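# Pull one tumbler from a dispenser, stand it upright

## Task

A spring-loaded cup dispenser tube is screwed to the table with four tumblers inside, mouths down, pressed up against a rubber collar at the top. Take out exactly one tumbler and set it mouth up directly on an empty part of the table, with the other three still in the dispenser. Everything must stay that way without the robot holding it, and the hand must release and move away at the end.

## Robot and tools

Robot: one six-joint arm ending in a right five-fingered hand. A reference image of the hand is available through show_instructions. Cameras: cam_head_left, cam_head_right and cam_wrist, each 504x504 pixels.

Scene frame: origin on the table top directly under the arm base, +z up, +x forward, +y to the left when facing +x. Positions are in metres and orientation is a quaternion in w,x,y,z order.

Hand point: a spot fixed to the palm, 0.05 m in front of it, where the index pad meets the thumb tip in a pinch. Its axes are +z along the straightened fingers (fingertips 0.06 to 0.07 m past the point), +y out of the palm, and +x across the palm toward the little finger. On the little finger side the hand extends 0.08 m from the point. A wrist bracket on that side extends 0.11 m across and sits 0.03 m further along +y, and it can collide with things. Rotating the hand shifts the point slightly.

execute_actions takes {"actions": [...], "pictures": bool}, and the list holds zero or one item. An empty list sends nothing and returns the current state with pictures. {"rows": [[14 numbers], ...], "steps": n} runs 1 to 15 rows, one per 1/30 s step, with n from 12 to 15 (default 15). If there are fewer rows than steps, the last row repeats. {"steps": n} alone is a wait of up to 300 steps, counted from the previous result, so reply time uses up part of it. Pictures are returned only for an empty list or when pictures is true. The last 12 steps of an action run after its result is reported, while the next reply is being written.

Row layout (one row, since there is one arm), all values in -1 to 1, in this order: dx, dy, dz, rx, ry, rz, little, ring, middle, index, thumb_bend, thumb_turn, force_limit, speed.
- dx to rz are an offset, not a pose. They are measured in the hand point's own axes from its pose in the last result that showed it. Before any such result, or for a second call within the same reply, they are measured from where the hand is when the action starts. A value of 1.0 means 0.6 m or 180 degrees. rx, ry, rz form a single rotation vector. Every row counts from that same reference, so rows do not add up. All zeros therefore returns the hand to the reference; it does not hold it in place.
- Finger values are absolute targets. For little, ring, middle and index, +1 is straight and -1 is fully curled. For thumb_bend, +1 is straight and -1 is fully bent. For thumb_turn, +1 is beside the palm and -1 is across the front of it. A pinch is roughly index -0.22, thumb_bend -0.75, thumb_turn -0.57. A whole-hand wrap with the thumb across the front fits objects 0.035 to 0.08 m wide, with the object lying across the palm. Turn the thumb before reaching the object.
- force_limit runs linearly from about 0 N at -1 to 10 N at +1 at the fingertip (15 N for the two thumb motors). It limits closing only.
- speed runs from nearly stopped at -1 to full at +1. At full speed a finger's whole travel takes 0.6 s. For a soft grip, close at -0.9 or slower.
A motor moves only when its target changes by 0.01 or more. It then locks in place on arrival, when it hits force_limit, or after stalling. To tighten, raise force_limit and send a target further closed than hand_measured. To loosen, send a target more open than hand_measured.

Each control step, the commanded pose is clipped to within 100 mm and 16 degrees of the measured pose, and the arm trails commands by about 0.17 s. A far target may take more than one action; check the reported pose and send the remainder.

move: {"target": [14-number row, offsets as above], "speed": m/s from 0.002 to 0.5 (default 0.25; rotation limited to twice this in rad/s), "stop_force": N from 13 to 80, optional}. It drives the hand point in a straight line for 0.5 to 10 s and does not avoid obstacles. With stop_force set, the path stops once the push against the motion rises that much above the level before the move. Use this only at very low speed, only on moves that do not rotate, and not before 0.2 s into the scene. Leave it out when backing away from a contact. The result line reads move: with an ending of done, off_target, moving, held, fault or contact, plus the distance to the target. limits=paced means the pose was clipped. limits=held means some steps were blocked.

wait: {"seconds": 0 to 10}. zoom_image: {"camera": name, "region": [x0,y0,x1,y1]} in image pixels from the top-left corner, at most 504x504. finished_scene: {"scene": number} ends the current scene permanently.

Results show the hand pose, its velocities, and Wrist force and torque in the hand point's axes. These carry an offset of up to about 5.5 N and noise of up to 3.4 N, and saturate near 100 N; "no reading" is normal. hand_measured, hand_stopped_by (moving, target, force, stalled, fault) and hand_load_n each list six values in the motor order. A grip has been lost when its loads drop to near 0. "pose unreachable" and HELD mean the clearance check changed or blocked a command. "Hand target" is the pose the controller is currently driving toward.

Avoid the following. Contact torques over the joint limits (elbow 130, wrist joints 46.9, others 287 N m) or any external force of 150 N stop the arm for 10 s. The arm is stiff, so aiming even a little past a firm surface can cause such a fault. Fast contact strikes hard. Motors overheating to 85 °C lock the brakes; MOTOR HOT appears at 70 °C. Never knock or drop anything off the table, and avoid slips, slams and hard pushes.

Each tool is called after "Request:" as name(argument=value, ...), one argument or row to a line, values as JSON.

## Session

Request:
execute_actions(
  actions=[],
)

Scene clock: 0.00 s of 6600.00 s.
end_effector_position=(+0.4467, -0.1605, +0.2746) hand_measured=(+1.000, +1.000, +1.000, +1.000, +1.000, +1.000) hand_load_n=(+0.0, +0.0, +0.0, +0.0, +0.0, +0.0) hand_stopped_by=(target, target, target, target, target, target) hand_force_limit=0.00 hand_speed=-0.80 end_effector_quat_wxyz=(+0.066, +0.206, +0.910, +0.353) end_effector_velocity=(+0.000, -0.000, +0.000) end_effector_angular_velocity=(-0.001, -0.001, -0.000)
Joint positions: [-1.238 -1.278  2.132  1.304  1.073 -2.476]
Joint velocities: [ 0.    -0.001 -0.    -0.    -0.001  0.   ]
Wrist force (N, on the end effector, along its own x y z axes, offset not removed): no reading
Wrist torque (N m, same axes, about the end effector's origin, offset not removed): no reading
Hand target: +0.447, -0.160, +0.275; +0.066, +0.206, +0.910, +0.353

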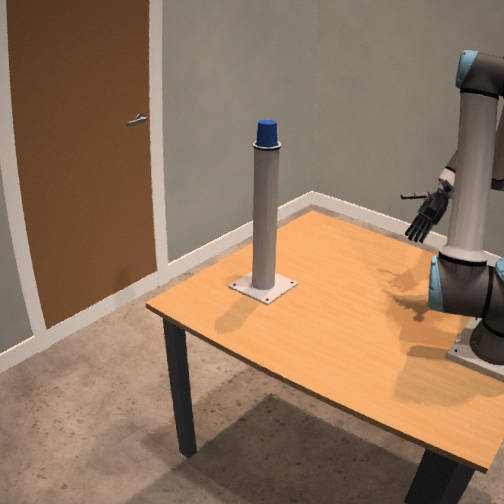

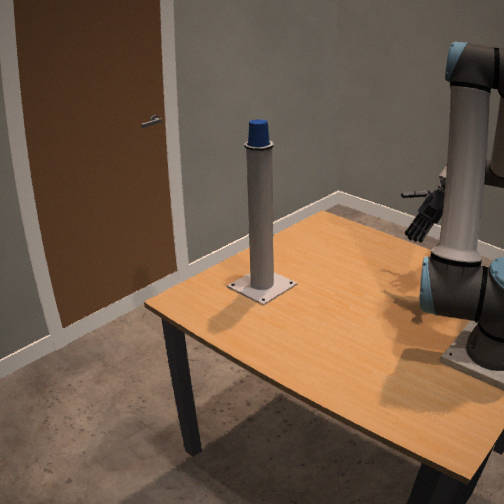

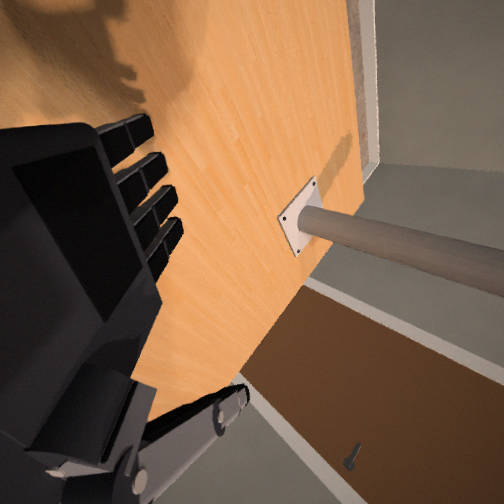

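Request:
move(
  target=[-0.092,0.757,0.085,0.074,-0.425,-0.281,1,1,1,1,1,-1,0,0.5],
  speed=0.3,
)

Scene clock: 3.97 s of 6600.00 s.
end_effector_position=(+0.6598, +0.1504, +0.5394) hand_measured=(+1.000, +1.000, +1.000, +1.000, +1.000, -1.000) hand_load_n=(+0.0, +0.0, +0.0, +0.0, +0.0, +0.0) hand_stopped_by=(target, target, target, target, target, target) hand_force_limit=0.00 hand_speed=0.50 end_effector_quat_wxyz=(+0.706, +0.000, +0.708, +0.000) end_effector_velocity=(+0.001, +0.001, -0.001) end_effector_angular_velocity=(-0.004, -0.004, -0.003)
Joint positions: [-0.282 -1.886  2.165 -0.28   1.327 -1.554]
Joint velocities: [ 0.005  0.003  0.001 -0.008  0.008 -0.003]
Wrist force (N, on the end effector, along its own x y z axes, offset not removed): [0.9 2.1 0.3]
Wrist torque (N m, same axes, about the end effector's origin, offset not removed): [0.33 -0.08 0.12]
Hand target: +0.660, +0.150, +0.539; +0.706, +0.000, +0.708, +0.000
Off the commanded pose: 0.001 m, 0 deg.
Kept back: nothing.
move: done

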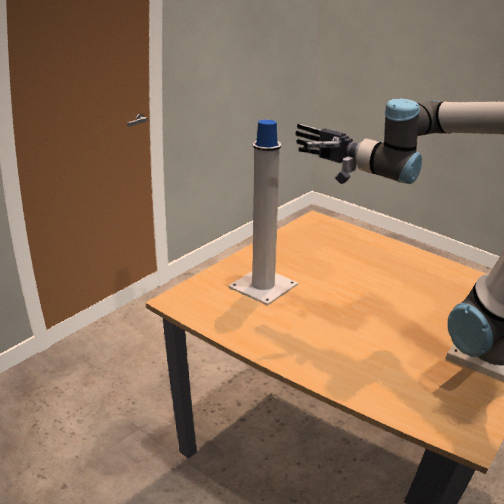

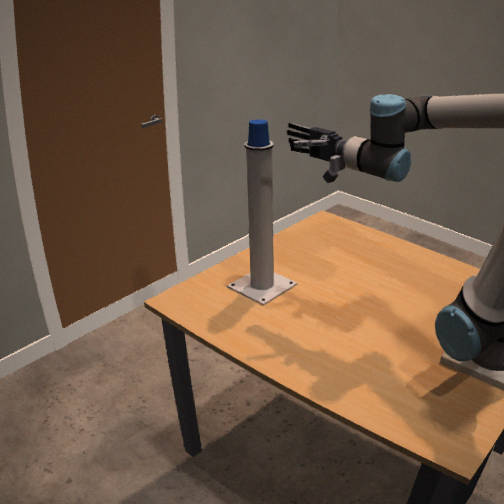

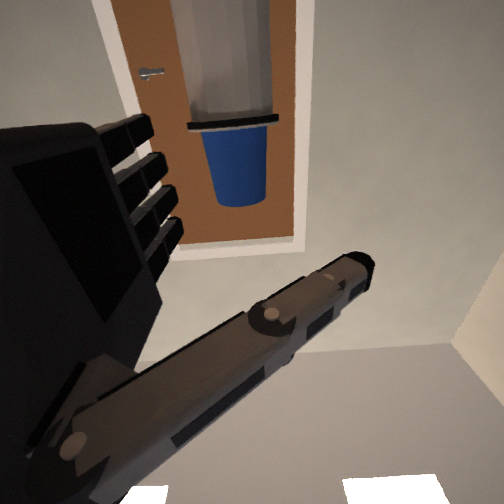

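Request:
move(
  target=[0.022,-0.014,0.2,0,0,0,1,1,1,1,1,-1,0,0.5],
  speed=0.08,
  stop_force=15,
)

Request:
zoom_image(
  camera="cam_head_left",
  region=[228,95,348,185],
)

Scene clock: 6.43 s of 6600.00 s.
end_effector_position=(+0.7796, +0.1419, +0.5259) hand_measured=(+1.000, +1.000, +1.000, +1.000, +1.000, -1.000) hand_load_n=(+0.0, +0.0, +0.0, +0.0, +0.0, +0.0) hand_stopped_by=(target, target, target, target, target, target) hand_force_limit=0.00 hand_speed=0.50 end_effector_quat_wxyz=(+0.706, +0.000, +0.708, +0.000) end_effector_velocity=(+0.001, +0.001, -0.000) end_effector_angular_velocity=(-0.000, +0.000, +0.001)
Joint positions: [-0.239 -1.652  2.008 -0.356  1.371 -1.554]
Joint velocities: [ 0.002  0.003 -0.002 -0.     0.    -0.   ]
Wrist force (N, on the end effector, along its own x y z axes, offset not removed): [-0.7 2.2 -0.3]
Wrist torque (N m, same axes, about the end effector's origin, offset not removed): [0.44 0.19 -0.05]
Hand target: +0.780, +0.142, +0.526; +0.706, +0.000, +0.708, +0.000
Off the commanded pose: 0.000 m, 0 deg.
Kept back: nothing.
move: done

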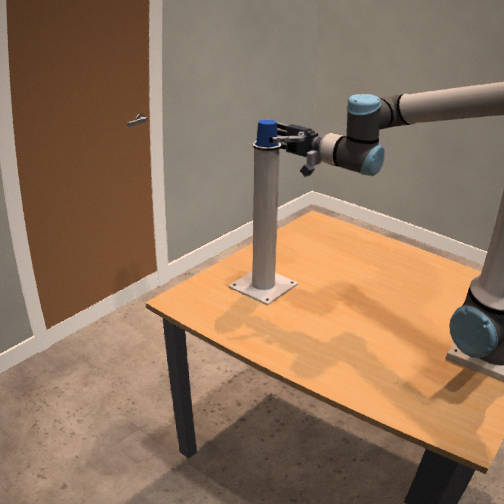

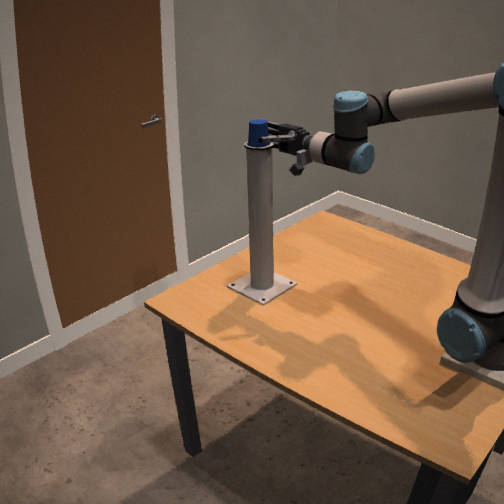

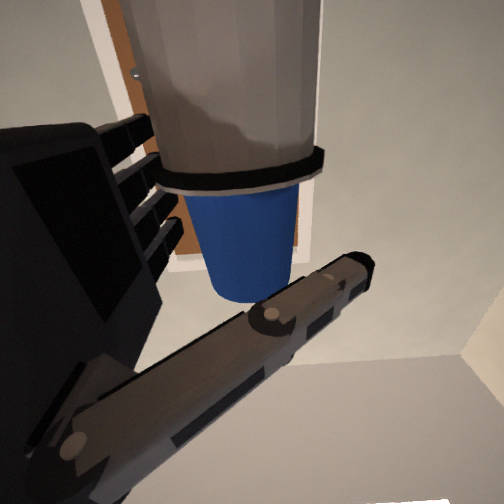

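Region (228, 95, 348, 185) of cam_head_left's 504x504 image, scaled by 4.200, with more detail than that image has; it fills the top 378 rows of this view, and the rest is white.

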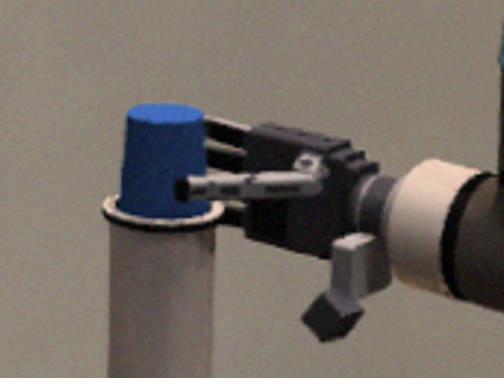

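Request:
move(
  target=[0,0,0.053,0,0,0,1,1,1,1,0.9,-1,0,0.5],
  speed=0.03,
  stop_force=13,
)

Request:
move(
  target=[0,0,0,0,0,0,1,1,0.3,0.3,0.8,-1,1,0],
)

Request:
move(
  target=[0,0,0,0,0,0,1,1,-1,-1,-1,-1,1,-0.6],
)

Request:
zoom_image(
  camera="cam_head_left",
  region=[228,95,348,185],
)

Scene clock: 8.47 s of 6600.00 s.
end_effector_position=(+0.8113, +0.1418, +0.5258) hand_measured=(+1.000, +1.000, +1.000, +1.000, +0.900, -1.000) hand_load_n=(+0.0, +0.0, +0.0, +0.0, +0.0, +0.0) hand_stopped_by=(target, target, target, target, target, target) hand_force_limit=0.00 hand_speed=0.50 end_effector_quat_wxyz=(+0.706, +0.000, +0.708, +0.000) end_effector_velocity=(+0.001, +0.001, +0.002) end_effector_angular_velocity=(-0.000, -0.002, +0.001)
Joint positions: [-0.227 -1.597  1.956 -0.36   1.383 -1.554]
Joint velocities: [ 0.001  0.002 -0.004 -0.     0.001 -0.   ]
Wrist force (N, on the end effector, along its own x y z axes, offset not removed): [0.3 1.4 1.4]
Wrist torque (N m, same axes, about the end effector's origin, offset not removed): [0.15 -0.03 0.04]
Hand target: +0.811, +0.142, +0.526; +0.706, +0.000, +0.708, +0.000
Off the commanded pose: 0.000 m, 0 deg.
Kept back: nothing.
move: done

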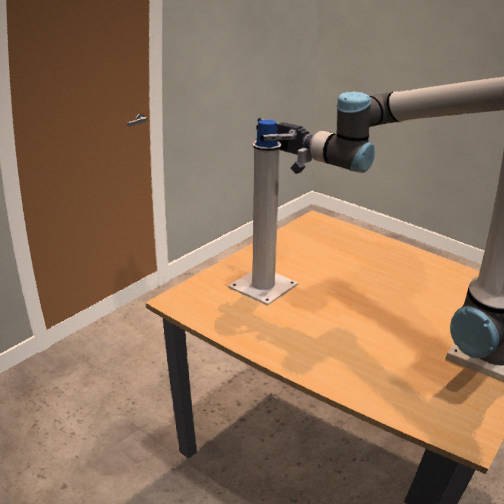

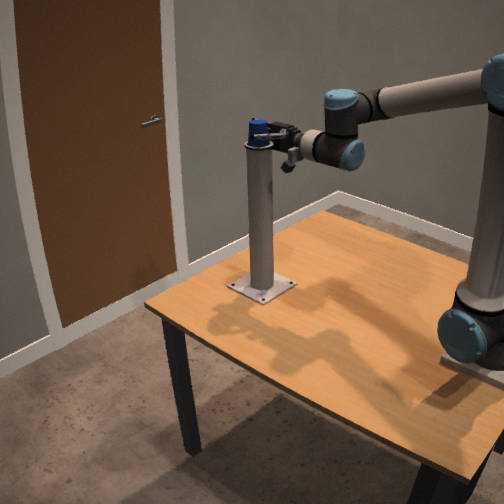

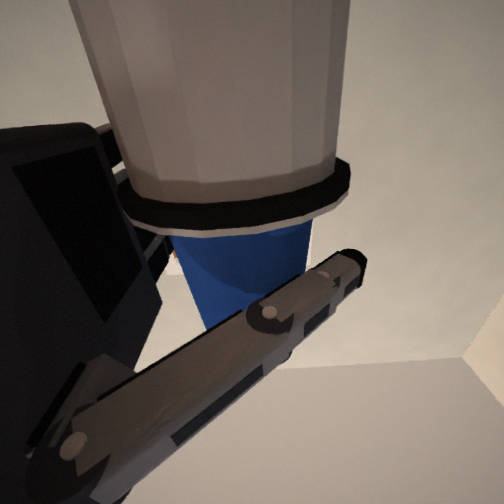

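Scene clock: 9.17 s of 6600.00 s.
end_effector_position=(+0.8114, +0.1418, +0.5258) hand_measured=(+1.000, +1.000, +0.300, +0.300, +0.800, -1.000) hand_load_n=(+0.0, +0.0, +0.0, +0.0, +0.0, +0.0) hand_stopped_by=(target, target, target, target, target, target) hand_force_limit=1.00 hand_speed=0.00 end_effector_quat_wxyz=(+0.706, +0.000, +0.708, +0.000) end_effector_velocity=(-0.001, +0.001, -0.001) end_effector_angular_velocity=(+0.000, +0.002, +0.001)
Joint positions: [-0.226 -1.597  1.956 -0.36   1.383 -1.554]
Joint velocities: [ 0.001 -0.     0.001  0.001  0.     0.   ]
Wrist force (N, on the end effector, along its own x y z axes, offset not removed): [-0.8 0.7 -0.7]
Wrist torque (N m, same axes, about the end effector's origin, offset not removed): [0.17 0.14 -0.07]
Hand target: +0.811, +0.142, +0.526; +0.706, +0.000, +0.708, +0.000
Off the commanded pose: 0.000 m, 0 deg.
Kept back: nothing.
move: done

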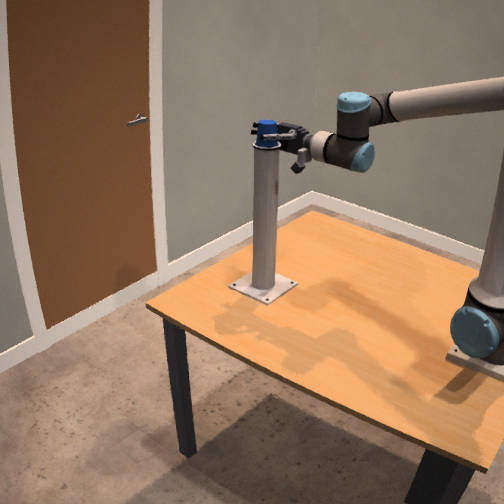

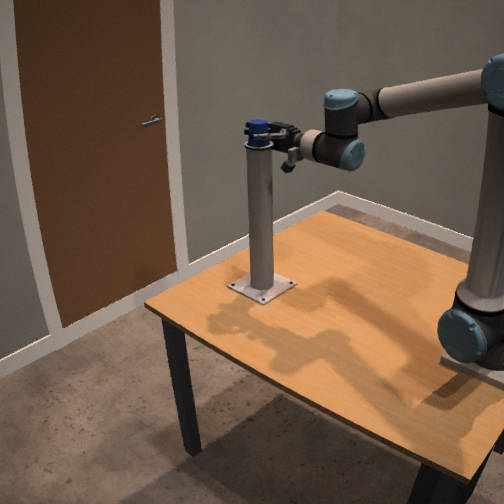

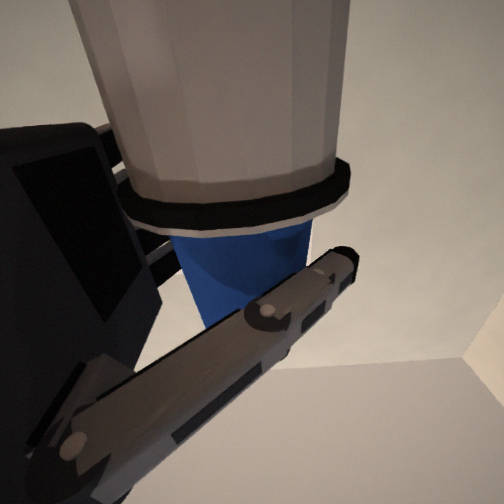

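Scene clock: 10.10 s of 6600.00 s.
end_effector_position=(+0.8114, +0.1418, +0.5258) hand_measured=(+1.000, +1.000, -0.028, -0.064, +0.558, -1.000) hand_load_n=(+0.0, +0.0, +9.0, +12.5, +14.5, -0.5) hand_stopped_by=(target, target, force, force, force, target) hand_force_limit=1.00 hand_speed=-0.60 end_effector_quat_wxyz=(+0.706, +0.000, +0.708, +0.000) end_effector_velocity=(-0.000, +0.001, -0.000) end_effector_angular_velocity=(+0.000, +0.000, +0.001)
Joint positions: [-0.226 -1.597  1.956 -0.36   1.383 -1.554]
Joint velocities: [ 0.001 -0.     0.001 -0.     0.     0.   ]
Wrist force (N, on the end effector, along its own x y z axes, offset not removed): [-1.6 1.6 0.9]
Wrist torque (N m, same axes, about the end effector's origin, offset not removed): [0.26 0.11 -0.02]
Hand target: +0.811, +0.142, +0.526; +0.706, +0.000, +0.708, +0.000
Off the commanded pose: 0.000 m, 0 deg.
Kept back: nothing.
move: done

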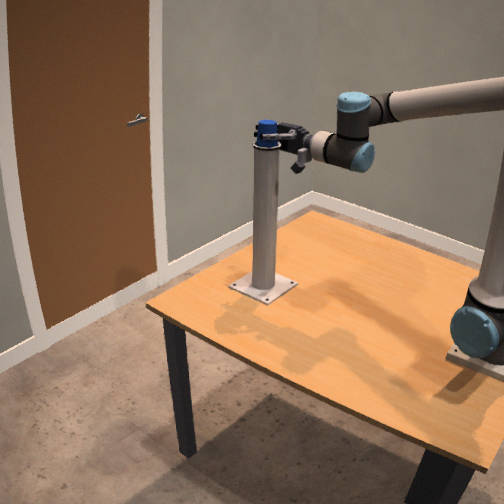

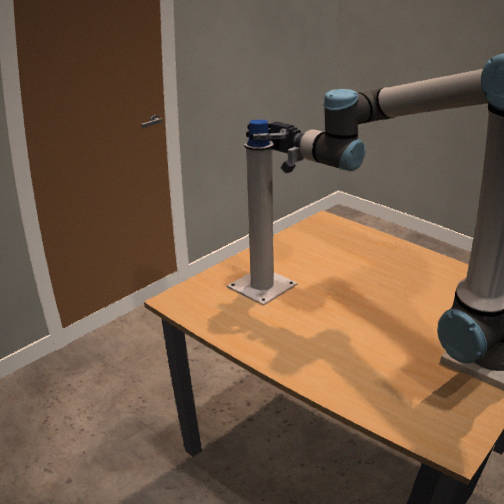

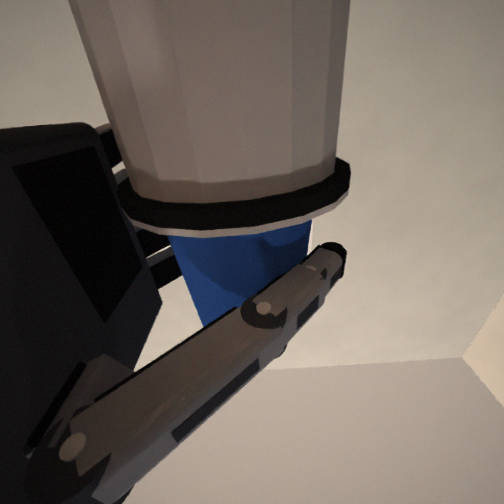

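Region (228, 95, 348, 185) of cam_head_left's 504x504 image, scaled by 4.200, with more detail than that image has; it fills the top 378 rows of this view, and the rest is white.

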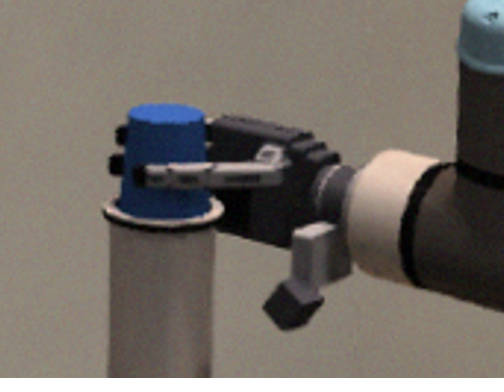

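Request:
move(
  target=[-0.08,0,0,0,0,0,1,1,-1,-1,-1,-1,1,-0.6],
  speed=0.015,
)

Request:
move(
  target=[-0.17,0,0,0,0,0,1,1,-1,-1,-1,-1,1,-0.6],
  speed=0.08,
)

Scene clock: 13.97 s of 6600.00 s.
end_effector_position=(+0.8114, +0.1417, +0.5737) hand_measured=(+1.000, +1.000, -0.028, -0.064, +0.558, -1.000) hand_load_n=(+0.0, +0.0, +9.0, +12.5, +15.0, -0.5) hand_stopped_by=(target, target, force, force, force, target) hand_force_limit=1.00 hand_speed=-0.60 end_effector_quat_wxyz=(+0.706, +0.000, +0.708, +0.000) end_effector_velocity=(+0.001, -0.002, +0.002) end_effector_angular_velocity=(+0.000, -0.000, -0.003)
Joint positions: [-0.228 -1.623  1.893 -0.271  1.381 -1.554]
Joint velocities: [-0.002 -0.    -0.003  0.004  0.001  0.   ]
Wrist force (N, on the end effector, along its own x y z axes, offset not removed): [0.9 1.6 -1.8]
Wrist torque (N m, same axes, about the end effector's origin, offset not removed): [0.41 0.08 0.00]
Hand target: +0.811, +0.142, +0.574; +0.706, +0.000, +0.708, +0.000
Off the commanded pose: 0.000 m, 0 deg.
Kept back: nothing.
move: done

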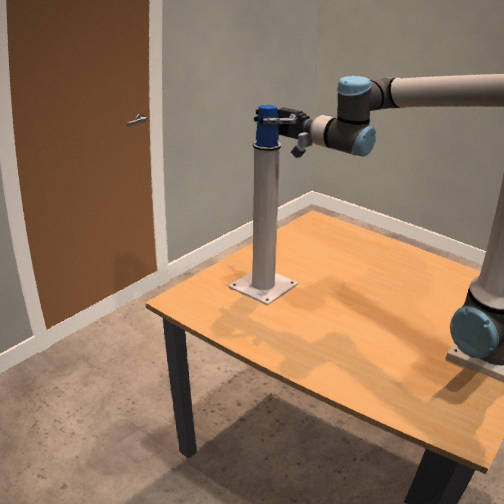

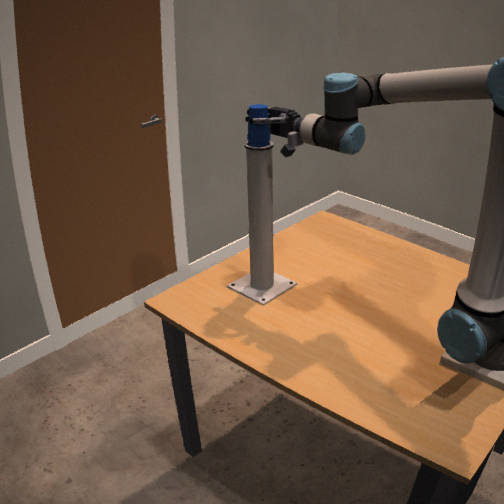

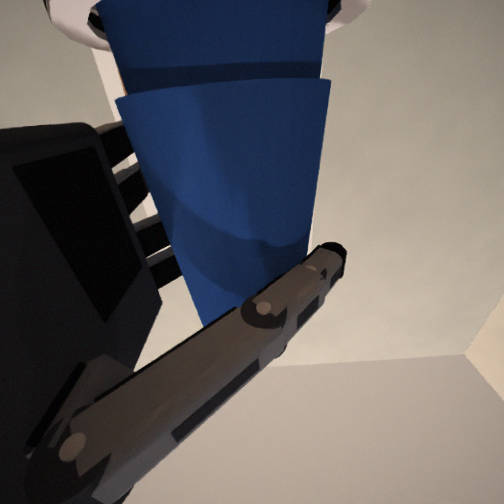

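Scene clock: 15.67 s of 6600.00 s.
end_effector_position=(+0.8116, +0.1415, +0.6756) hand_measured=(+1.000, +1.000, -0.028, -0.064, +0.558, -1.000) hand_load_n=(+0.0, +0.0, +9.0, +12.5, +15.0, -0.5) hand_stopped_by=(target, target, force, force, force, target) hand_force_limit=1.00 hand_speed=-0.60 end_effector_quat_wxyz=(+0.706, +0.000, +0.708, +0.000) end_effector_velocity=(+0.001, -0.001, +0.001) end_effector_angular_velocity=(+0.001, +0.001, -0.000)
Joint positions: [-0.232 -1.654  1.74  -0.087  1.377 -1.554]
Joint velocities: [-0.001  0.001 -0.002  0.002 -0.001  0.001]
Wrist force (N, on the end effector, along its own x y z axes, offset not removed): [-1.1 3.3 0.4]
Wrist torque (N m, same axes, about the end effector's origin, offset not removed): [0.51 0.23 -0.02]
Hand target: +0.812, +0.142, +0.676; +0.706, +0.000, +0.708, +0.000
Off the commanded pose: 0.000 m, 0 deg.
Kept back: nothing.
move: done

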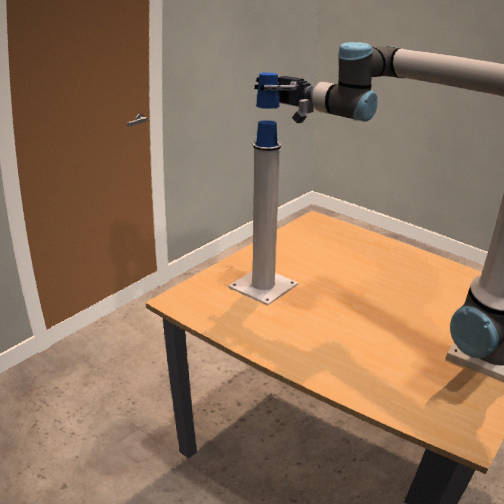

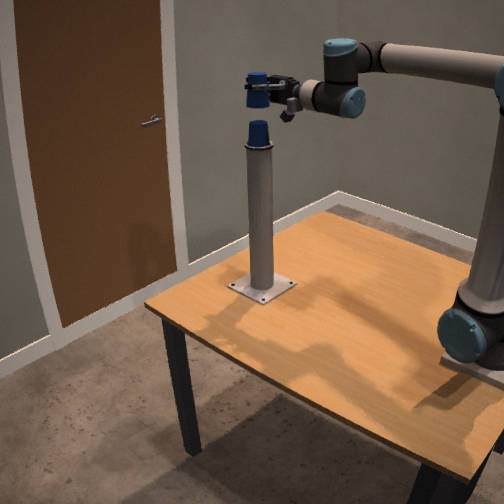

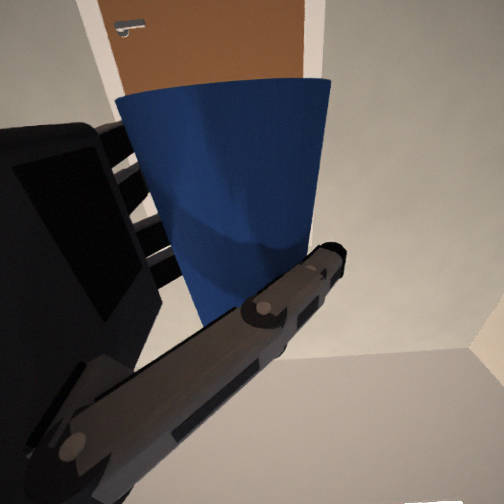

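Request:
move(
  target=[0,-0.5,-0.05,0,0,0.5,1,1,-1,-1,-1,-1,1,-0.6],
  speed=0.35,
)

Request:
move(
  target=[0,-1,0,0,0,0.5,1,1,-1,-1,-1,-1,1,-0.6],
  speed=0.35,
)

Request:
move(
  target=[-0.063,0,0,0,-0.015,0,1,1,-1,-1,-1,-1,1,-0.6],
  speed=0.06,
)

Request:
move(
  target=[-0.034,0,0,0,0,0,1,1,-1,-1,-1,-1,1,-0.6],
  speed=0.006,
  stop_force=13,
)

Scene clock: 19.00 s of 6600.00 s.
end_effector_position=(+0.7814, -0.1582, +0.6751) hand_measured=(+1.000, +1.000, -0.028, -0.064, +0.558, -1.000) hand_load_n=(+0.0, +0.0, +9.0, +12.5, +14.5, +0.0) hand_stopped_by=(target, target, force, force, force, target) hand_force_limit=1.00 hand_speed=-0.60 end_effector_quat_wxyz=(+0.499, +0.501, +0.501, +0.499) end_effector_velocity=(+0.000, -0.002, +0.000) end_effector_angular_velocity=(+0.009, -0.002, -0.000)
Joint positions: [-0.634 -1.677  1.819 -0.143  0.975  0.016]
Joint velocities: [-0.002  0.    -0.    -0.002 -0.002  0.01 ]
Wrist force (N, on the end effector, along its own x y z axes, offset not removed): [0.3 1.5 -0.9]
Wrist torque (N m, same axes, about the end effector's origin, offset not removed): [0.33 -0.08 0.07]
Hand target: +0.781, -0.158, +0.675; +0.499, +0.501, +0.501, +0.500
Off the commanded pose: 0.001 m, 0 deg.
Kept back: nothing.
move: done

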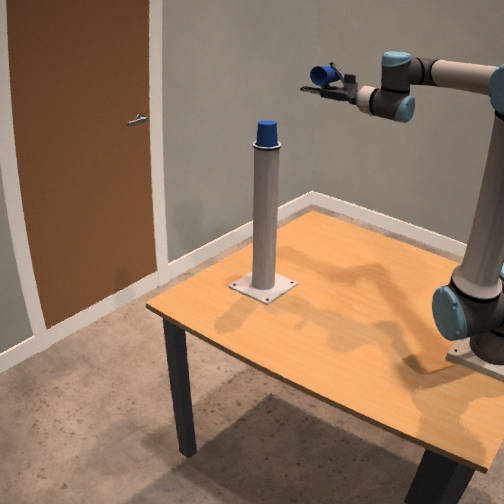

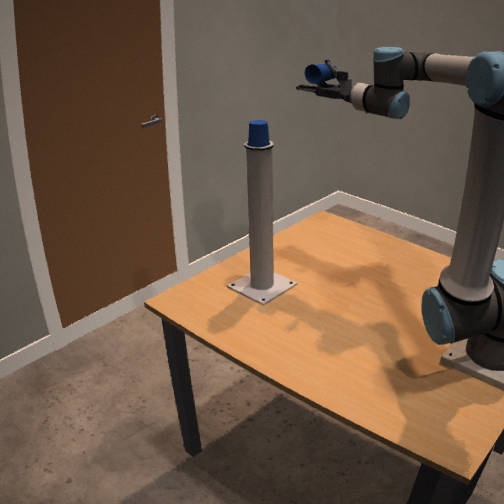

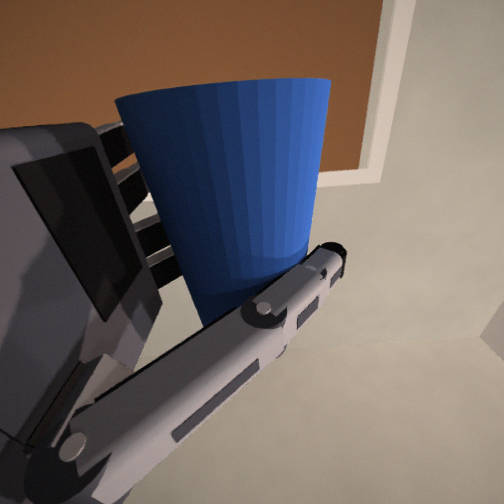

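Scene clock: 21.83 s of 6600.00 s.
end_effector_position=(+0.7801, -0.1577, +0.0749) hand_measured=(+1.000, +1.000, -0.028, -0.064, +0.558, -1.000) hand_load_n=(+0.0, +0.0, +8.5, +12.5, +15.0, +0.0) hand_stopped_by=(target, target, force, force, force, target) hand_force_limit=1.00 hand_speed=-0.60 end_effector_quat_wxyz=(+0.000, +0.708, +0.000, +0.706) end_effector_velocity=(+0.002, -0.000, -0.000) end_effector_angular_velocity=(+0.003, -0.005, -0.000)
Joint positions: [-0.569 -1.107  2.286 -1.18   1.04   1.586]
Joint velocities: [ 0.001  0.004 -0.002 -0.007  0.001  0.005]
Wrist force (N, on the end effector, along its own x y z axes, offset not removed): [-1.1 2.4 -0.4]
Wrist torque (N m, same axes, about the end effector's origin, offset not removed): [0.48 0.23 0.01]
Hand target: +0.780, -0.158, +0.075; -0.000, +0.708, +0.000, +0.706
Off the commanded pose: 0.001 m, 0 deg.
Kept back: nothing.
move: done

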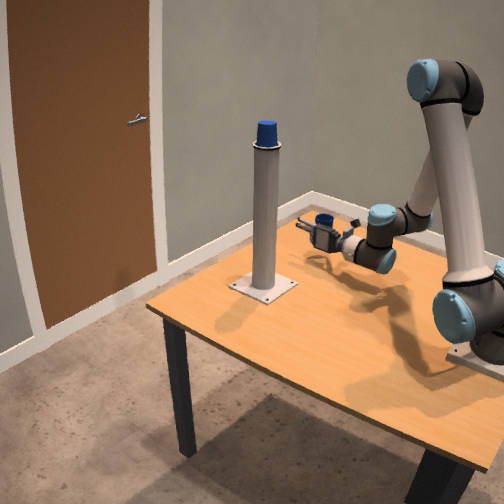

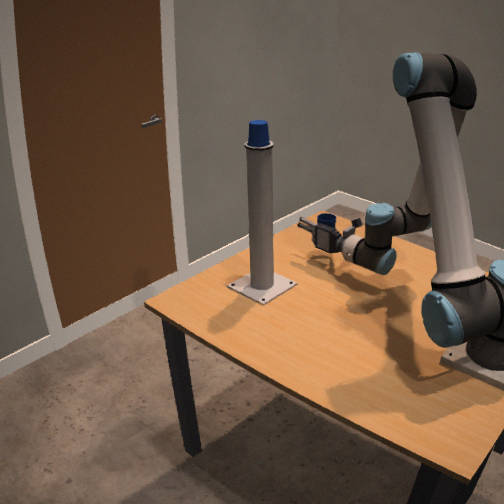

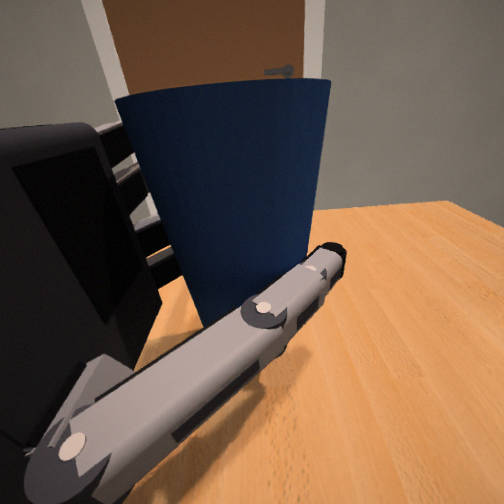

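Scene clock: 22.83 s of 6600.00 s.
end_effector_position=(+0.7800, -0.1577, +0.0372) hand_measured=(+1.000, +1.000, -0.028, -0.064, +0.558, -1.000) hand_load_n=(+0.0, +0.0, +8.5, +12.5, +15.0, +0.0) hand_stopped_by=(target, target, force, force, force, target) hand_force_limit=1.00 hand_speed=-0.60 end_effector_quat_wxyz=(+0.000, +0.724, +0.000, +0.689) end_effector_velocity=(-0.000, -0.001, -0.002) end_effector_angular_velocity=(-0.000, +0.002, -0.000)
Joint positions: [-0.567 -1.05   2.272 -1.168  1.042  1.559]
Joint velocities: [-0.001  0.003 -0.001  0.001 -0.001 -0.001]
Wrist force (N, on the end effector, along its own x y z axes, offset not removed): [0.7 3.5 0.0]
Wrist torque (N m, same axes, about the end effector's origin, offset not removed): [0.61 -0.09 0.16]
Hand target: +0.780, -0.158, +0.037; +0.000, +0.725, +0.000, +0.689
Off the commanded pose: 0.000 m, 0 deg.
Kept back: nothing.
move: done

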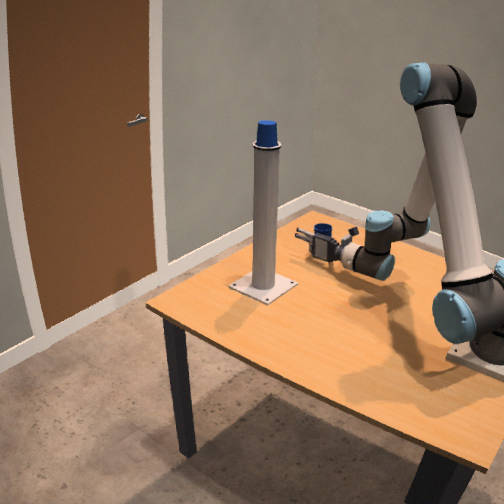

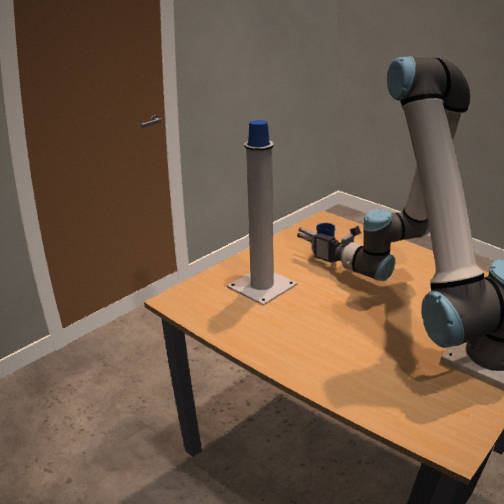

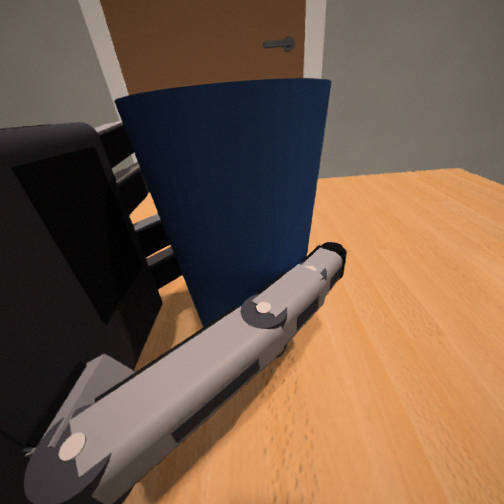

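Scene clock: 25.33 s of 6600.00 s.
end_effector_position=(+0.7794, -0.1577, +0.0246) hand_measured=(+1.000, +1.000, -0.028, -0.064, +0.558, -1.000) hand_load_n=(+0.0, +0.0, +7.5, +11.0, +15.5, -3.0) hand_stopped_by=(target, target, force, force, force, target) hand_force_limit=1.00 hand_speed=-0.60 end_effector_quat_wxyz=(+0.000, +0.724, +0.000, +0.689) end_effector_velocity=(-0.000, -0.000, +0.001) end_effector_angular_velocity=(+0.000, +0.002, -0.001)
Joint positions: [-0.567 -1.025  2.272 -1.194  1.042  1.559]
Joint velocities: [ 0.    -0.003 -0.001  0.007  0.001 -0.001]
Wrist force (N, on the end effector, along its own x y z axes, offset not removed): [12.2 1.8 -3.2]
Wrist torque (N m, same axes, about the end effector's origin, offset not removed): [0.37 0.05 0.13]
Hand target: +0.779, -0.158, +0.025; +0.000, +0.724, +0.000, +0.689
Off the commanded pose: 0.008 m, 0 deg.
Kept back: nothing.
move: contact

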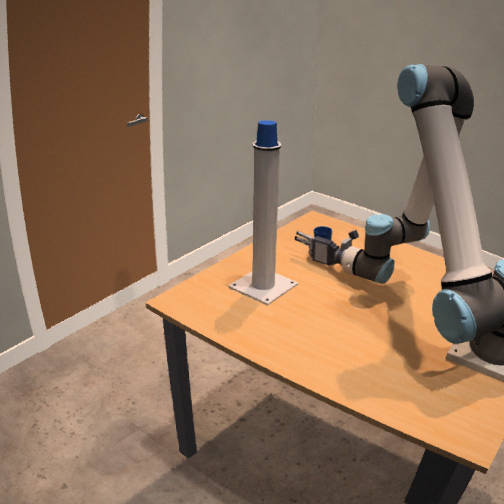

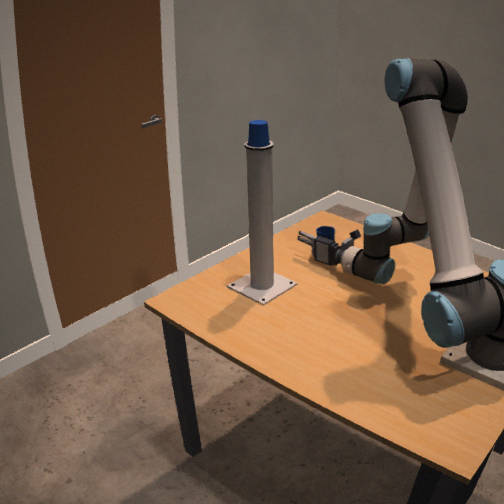

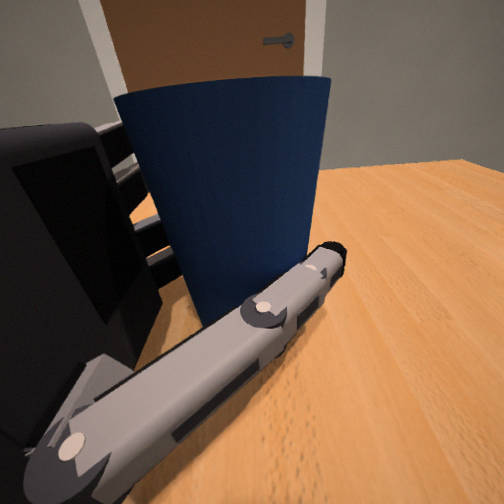

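Request:
move(
  target=[0,0,0,0,0,0,1,1,1,1,1,-1,1,-0.5],
)

Request:
move(
  target=[0.03,-0.05,-0.22,0,0,0,1,1,1,1,1,-1,1,-0.5],
  speed=0.12,
)

Request:
move(
  target=[0.3,0,0,0,0,0,1,1,1,1,1,-1,1,-0.5],
)

Scene clock: 27.47 s of 6600.00 s.
end_effector_position=(+0.7794, -0.1577, +0.0245) hand_measured=(+1.000, +1.000, +1.000, +1.000, +1.000, -1.000) hand_load_n=(+0.0, +0.0, +0.0, +0.0, +0.0, +0.0) hand_stopped_by=(target, target, target, target, target, target) hand_force_limit=1.00 hand_speed=-0.50 end_effector_quat_wxyz=(+0.000, +0.724, +0.000, +0.689) end_effector_velocity=(+0.000, -0.001, +0.000) end_effector_angular_velocity=(-0.001, -0.001, +0.000)
Joint positions: [-0.567 -1.025  2.272 -1.194  1.042  1.559]
Joint velocities: [-0.001  0.001 -0.001 -0.001 -0.001 -0.001]
Wrist force (N, on the end effector, along its own x y z axes, offset not removed): [-0.9 3.7 0.4]
Wrist torque (N m, same axes, about the end effector's origin, offset not removed): [0.60 0.24 0.01]
Hand target: +0.779, -0.158, +0.025; +0.000, +0.724, +0.000, +0.689
Off the commanded pose: 0.000 m, 0 deg.
Kept back: nothing.
move: done

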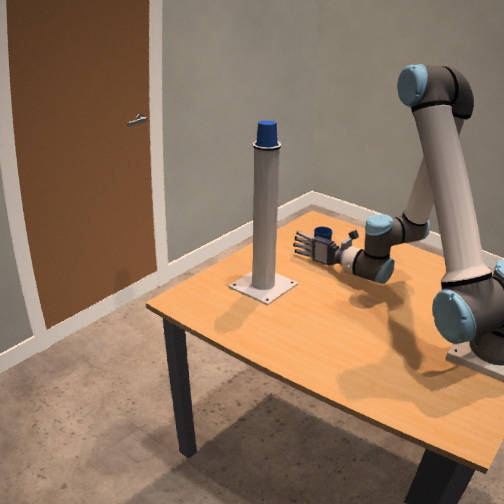

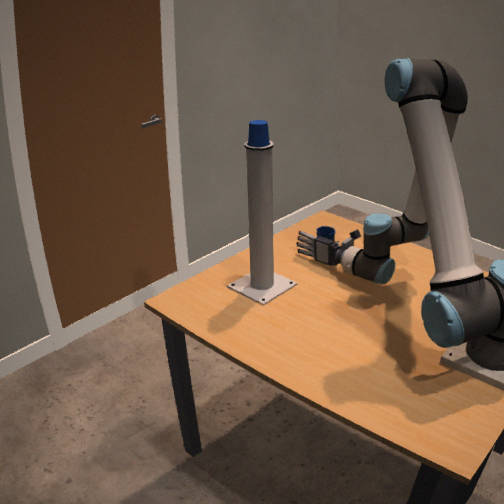

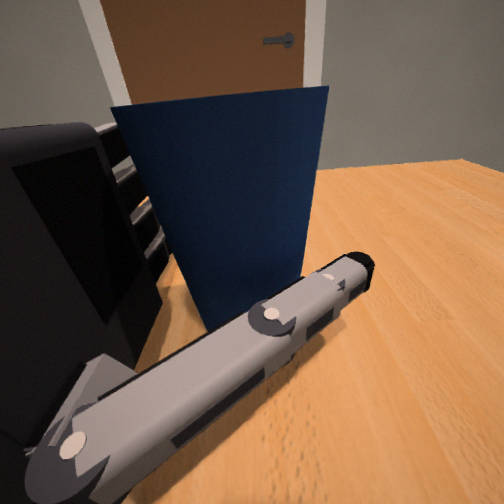

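Scene clock: 29.07 s of 6600.00 s.
end_effector_position=(+0.6486, -0.1276, +0.0490) hand_measured=(+1.000, +1.000, +1.000, +1.000, +1.000, -1.000) hand_load_n=(+0.0, +0.0, +0.0, +0.0, +0.0, +0.0) hand_stopped_by=(target, target, target, target, target, target) hand_force_limit=1.00 hand_speed=-0.50 end_effector_quat_wxyz=(+0.000, +0.724, +0.000, +0.689) end_effector_velocity=(-0.001, -0.001, +0.001) end_effector_angular_velocity=(-0.001, -0.001, -0.001)
Joint positions: [-0.68  -1.175  2.537 -1.304  0.929  1.551]
Joint velocities: [-0.004 -0.002  0.002 -0.001 -0.003 -0.   ]
Wrist force (N, on the end effector, along its own x y z axes, offset not removed): [1.2 3.4 -0.5]
Wrist torque (N m, same axes, about the end effector's origin, offset not removed): [0.61 -0.08 0.19]
Hand target: +0.648, -0.128, +0.049; +0.000, +0.724, +0.000, +0.689
Off the commanded pose: 0.000 m, 0 deg.
Kept back: nothing.
move: done

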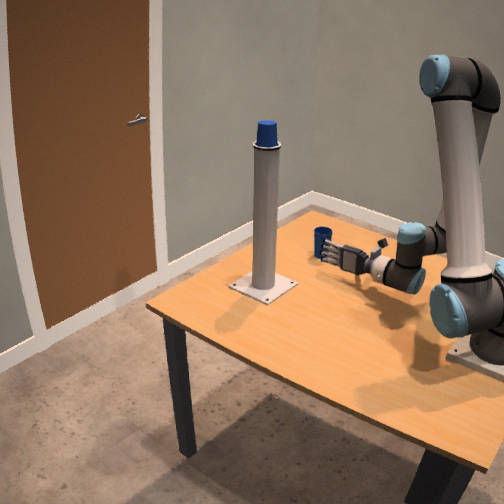

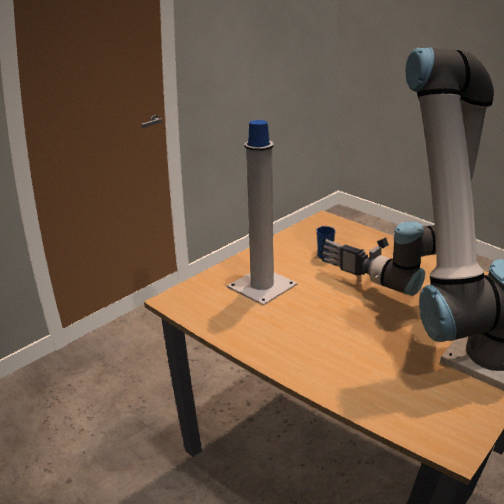

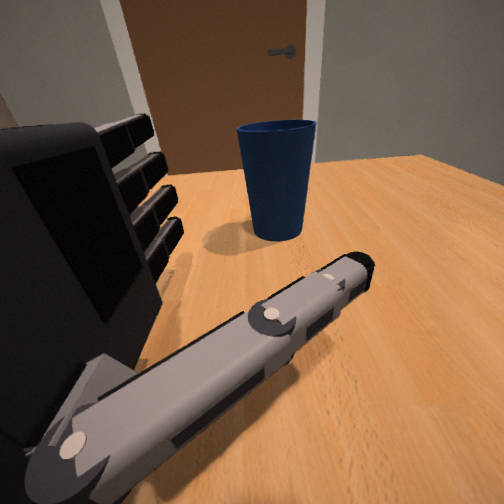

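Scene clock: 30.33 s of 6600.00 s.
end_effector_position=(+0.6574, -0.1276, +0.2289) hand_measured=(+1.000, +1.000, +1.000, +1.000, +1.000, -1.000) hand_load_n=(+0.0, +0.0, +0.0, +0.0, +0.0, +0.0) hand_stopped_by=(target, target, target, target, target, target) hand_force_limit=1.00 hand_speed=-0.50 end_effector_quat_wxyz=(+0.000, +0.724, +0.000, +0.690) end_effector_velocity=(-0.001, +0.000, +0.000) end_effector_angular_velocity=(+0.002, +0.004, -0.000)
Joint positions: [-0.672 -1.597  2.439 -0.785  0.937  1.552]
Joint velocities: [-0.001 -0.004 -0.001  0.01  -0.001 -0.001]
Wrist force (N, on the end effector, along its own x y z axes, offset not removed): [-0.1 4.2 -0.5]
Wrist torque (N m, same axes, about the end effector's origin, offset not removed): [0.59 0.12 0.11]
Hand target: +0.657, -0.128, +0.229; +0.000, +0.724, +0.000, +0.689
Off the commanded pose: 0.000 m, 0 deg.
Kept back: nothing.
move: done

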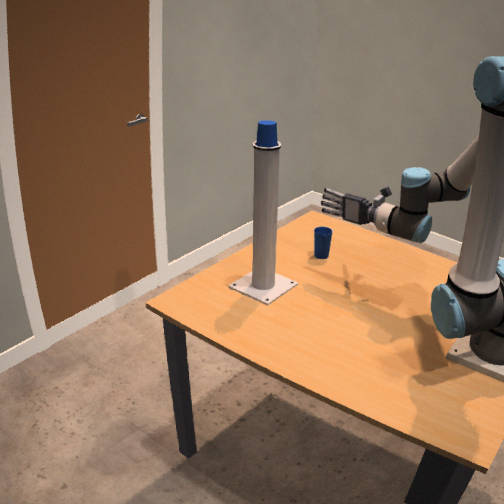

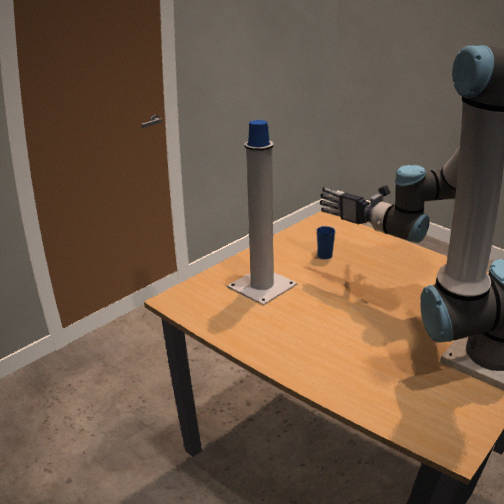

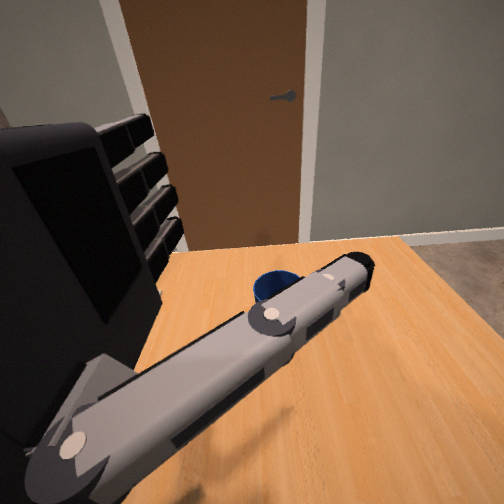

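Request:
finished_scene(
  scene=2,
)

The scene is finished: the task was done.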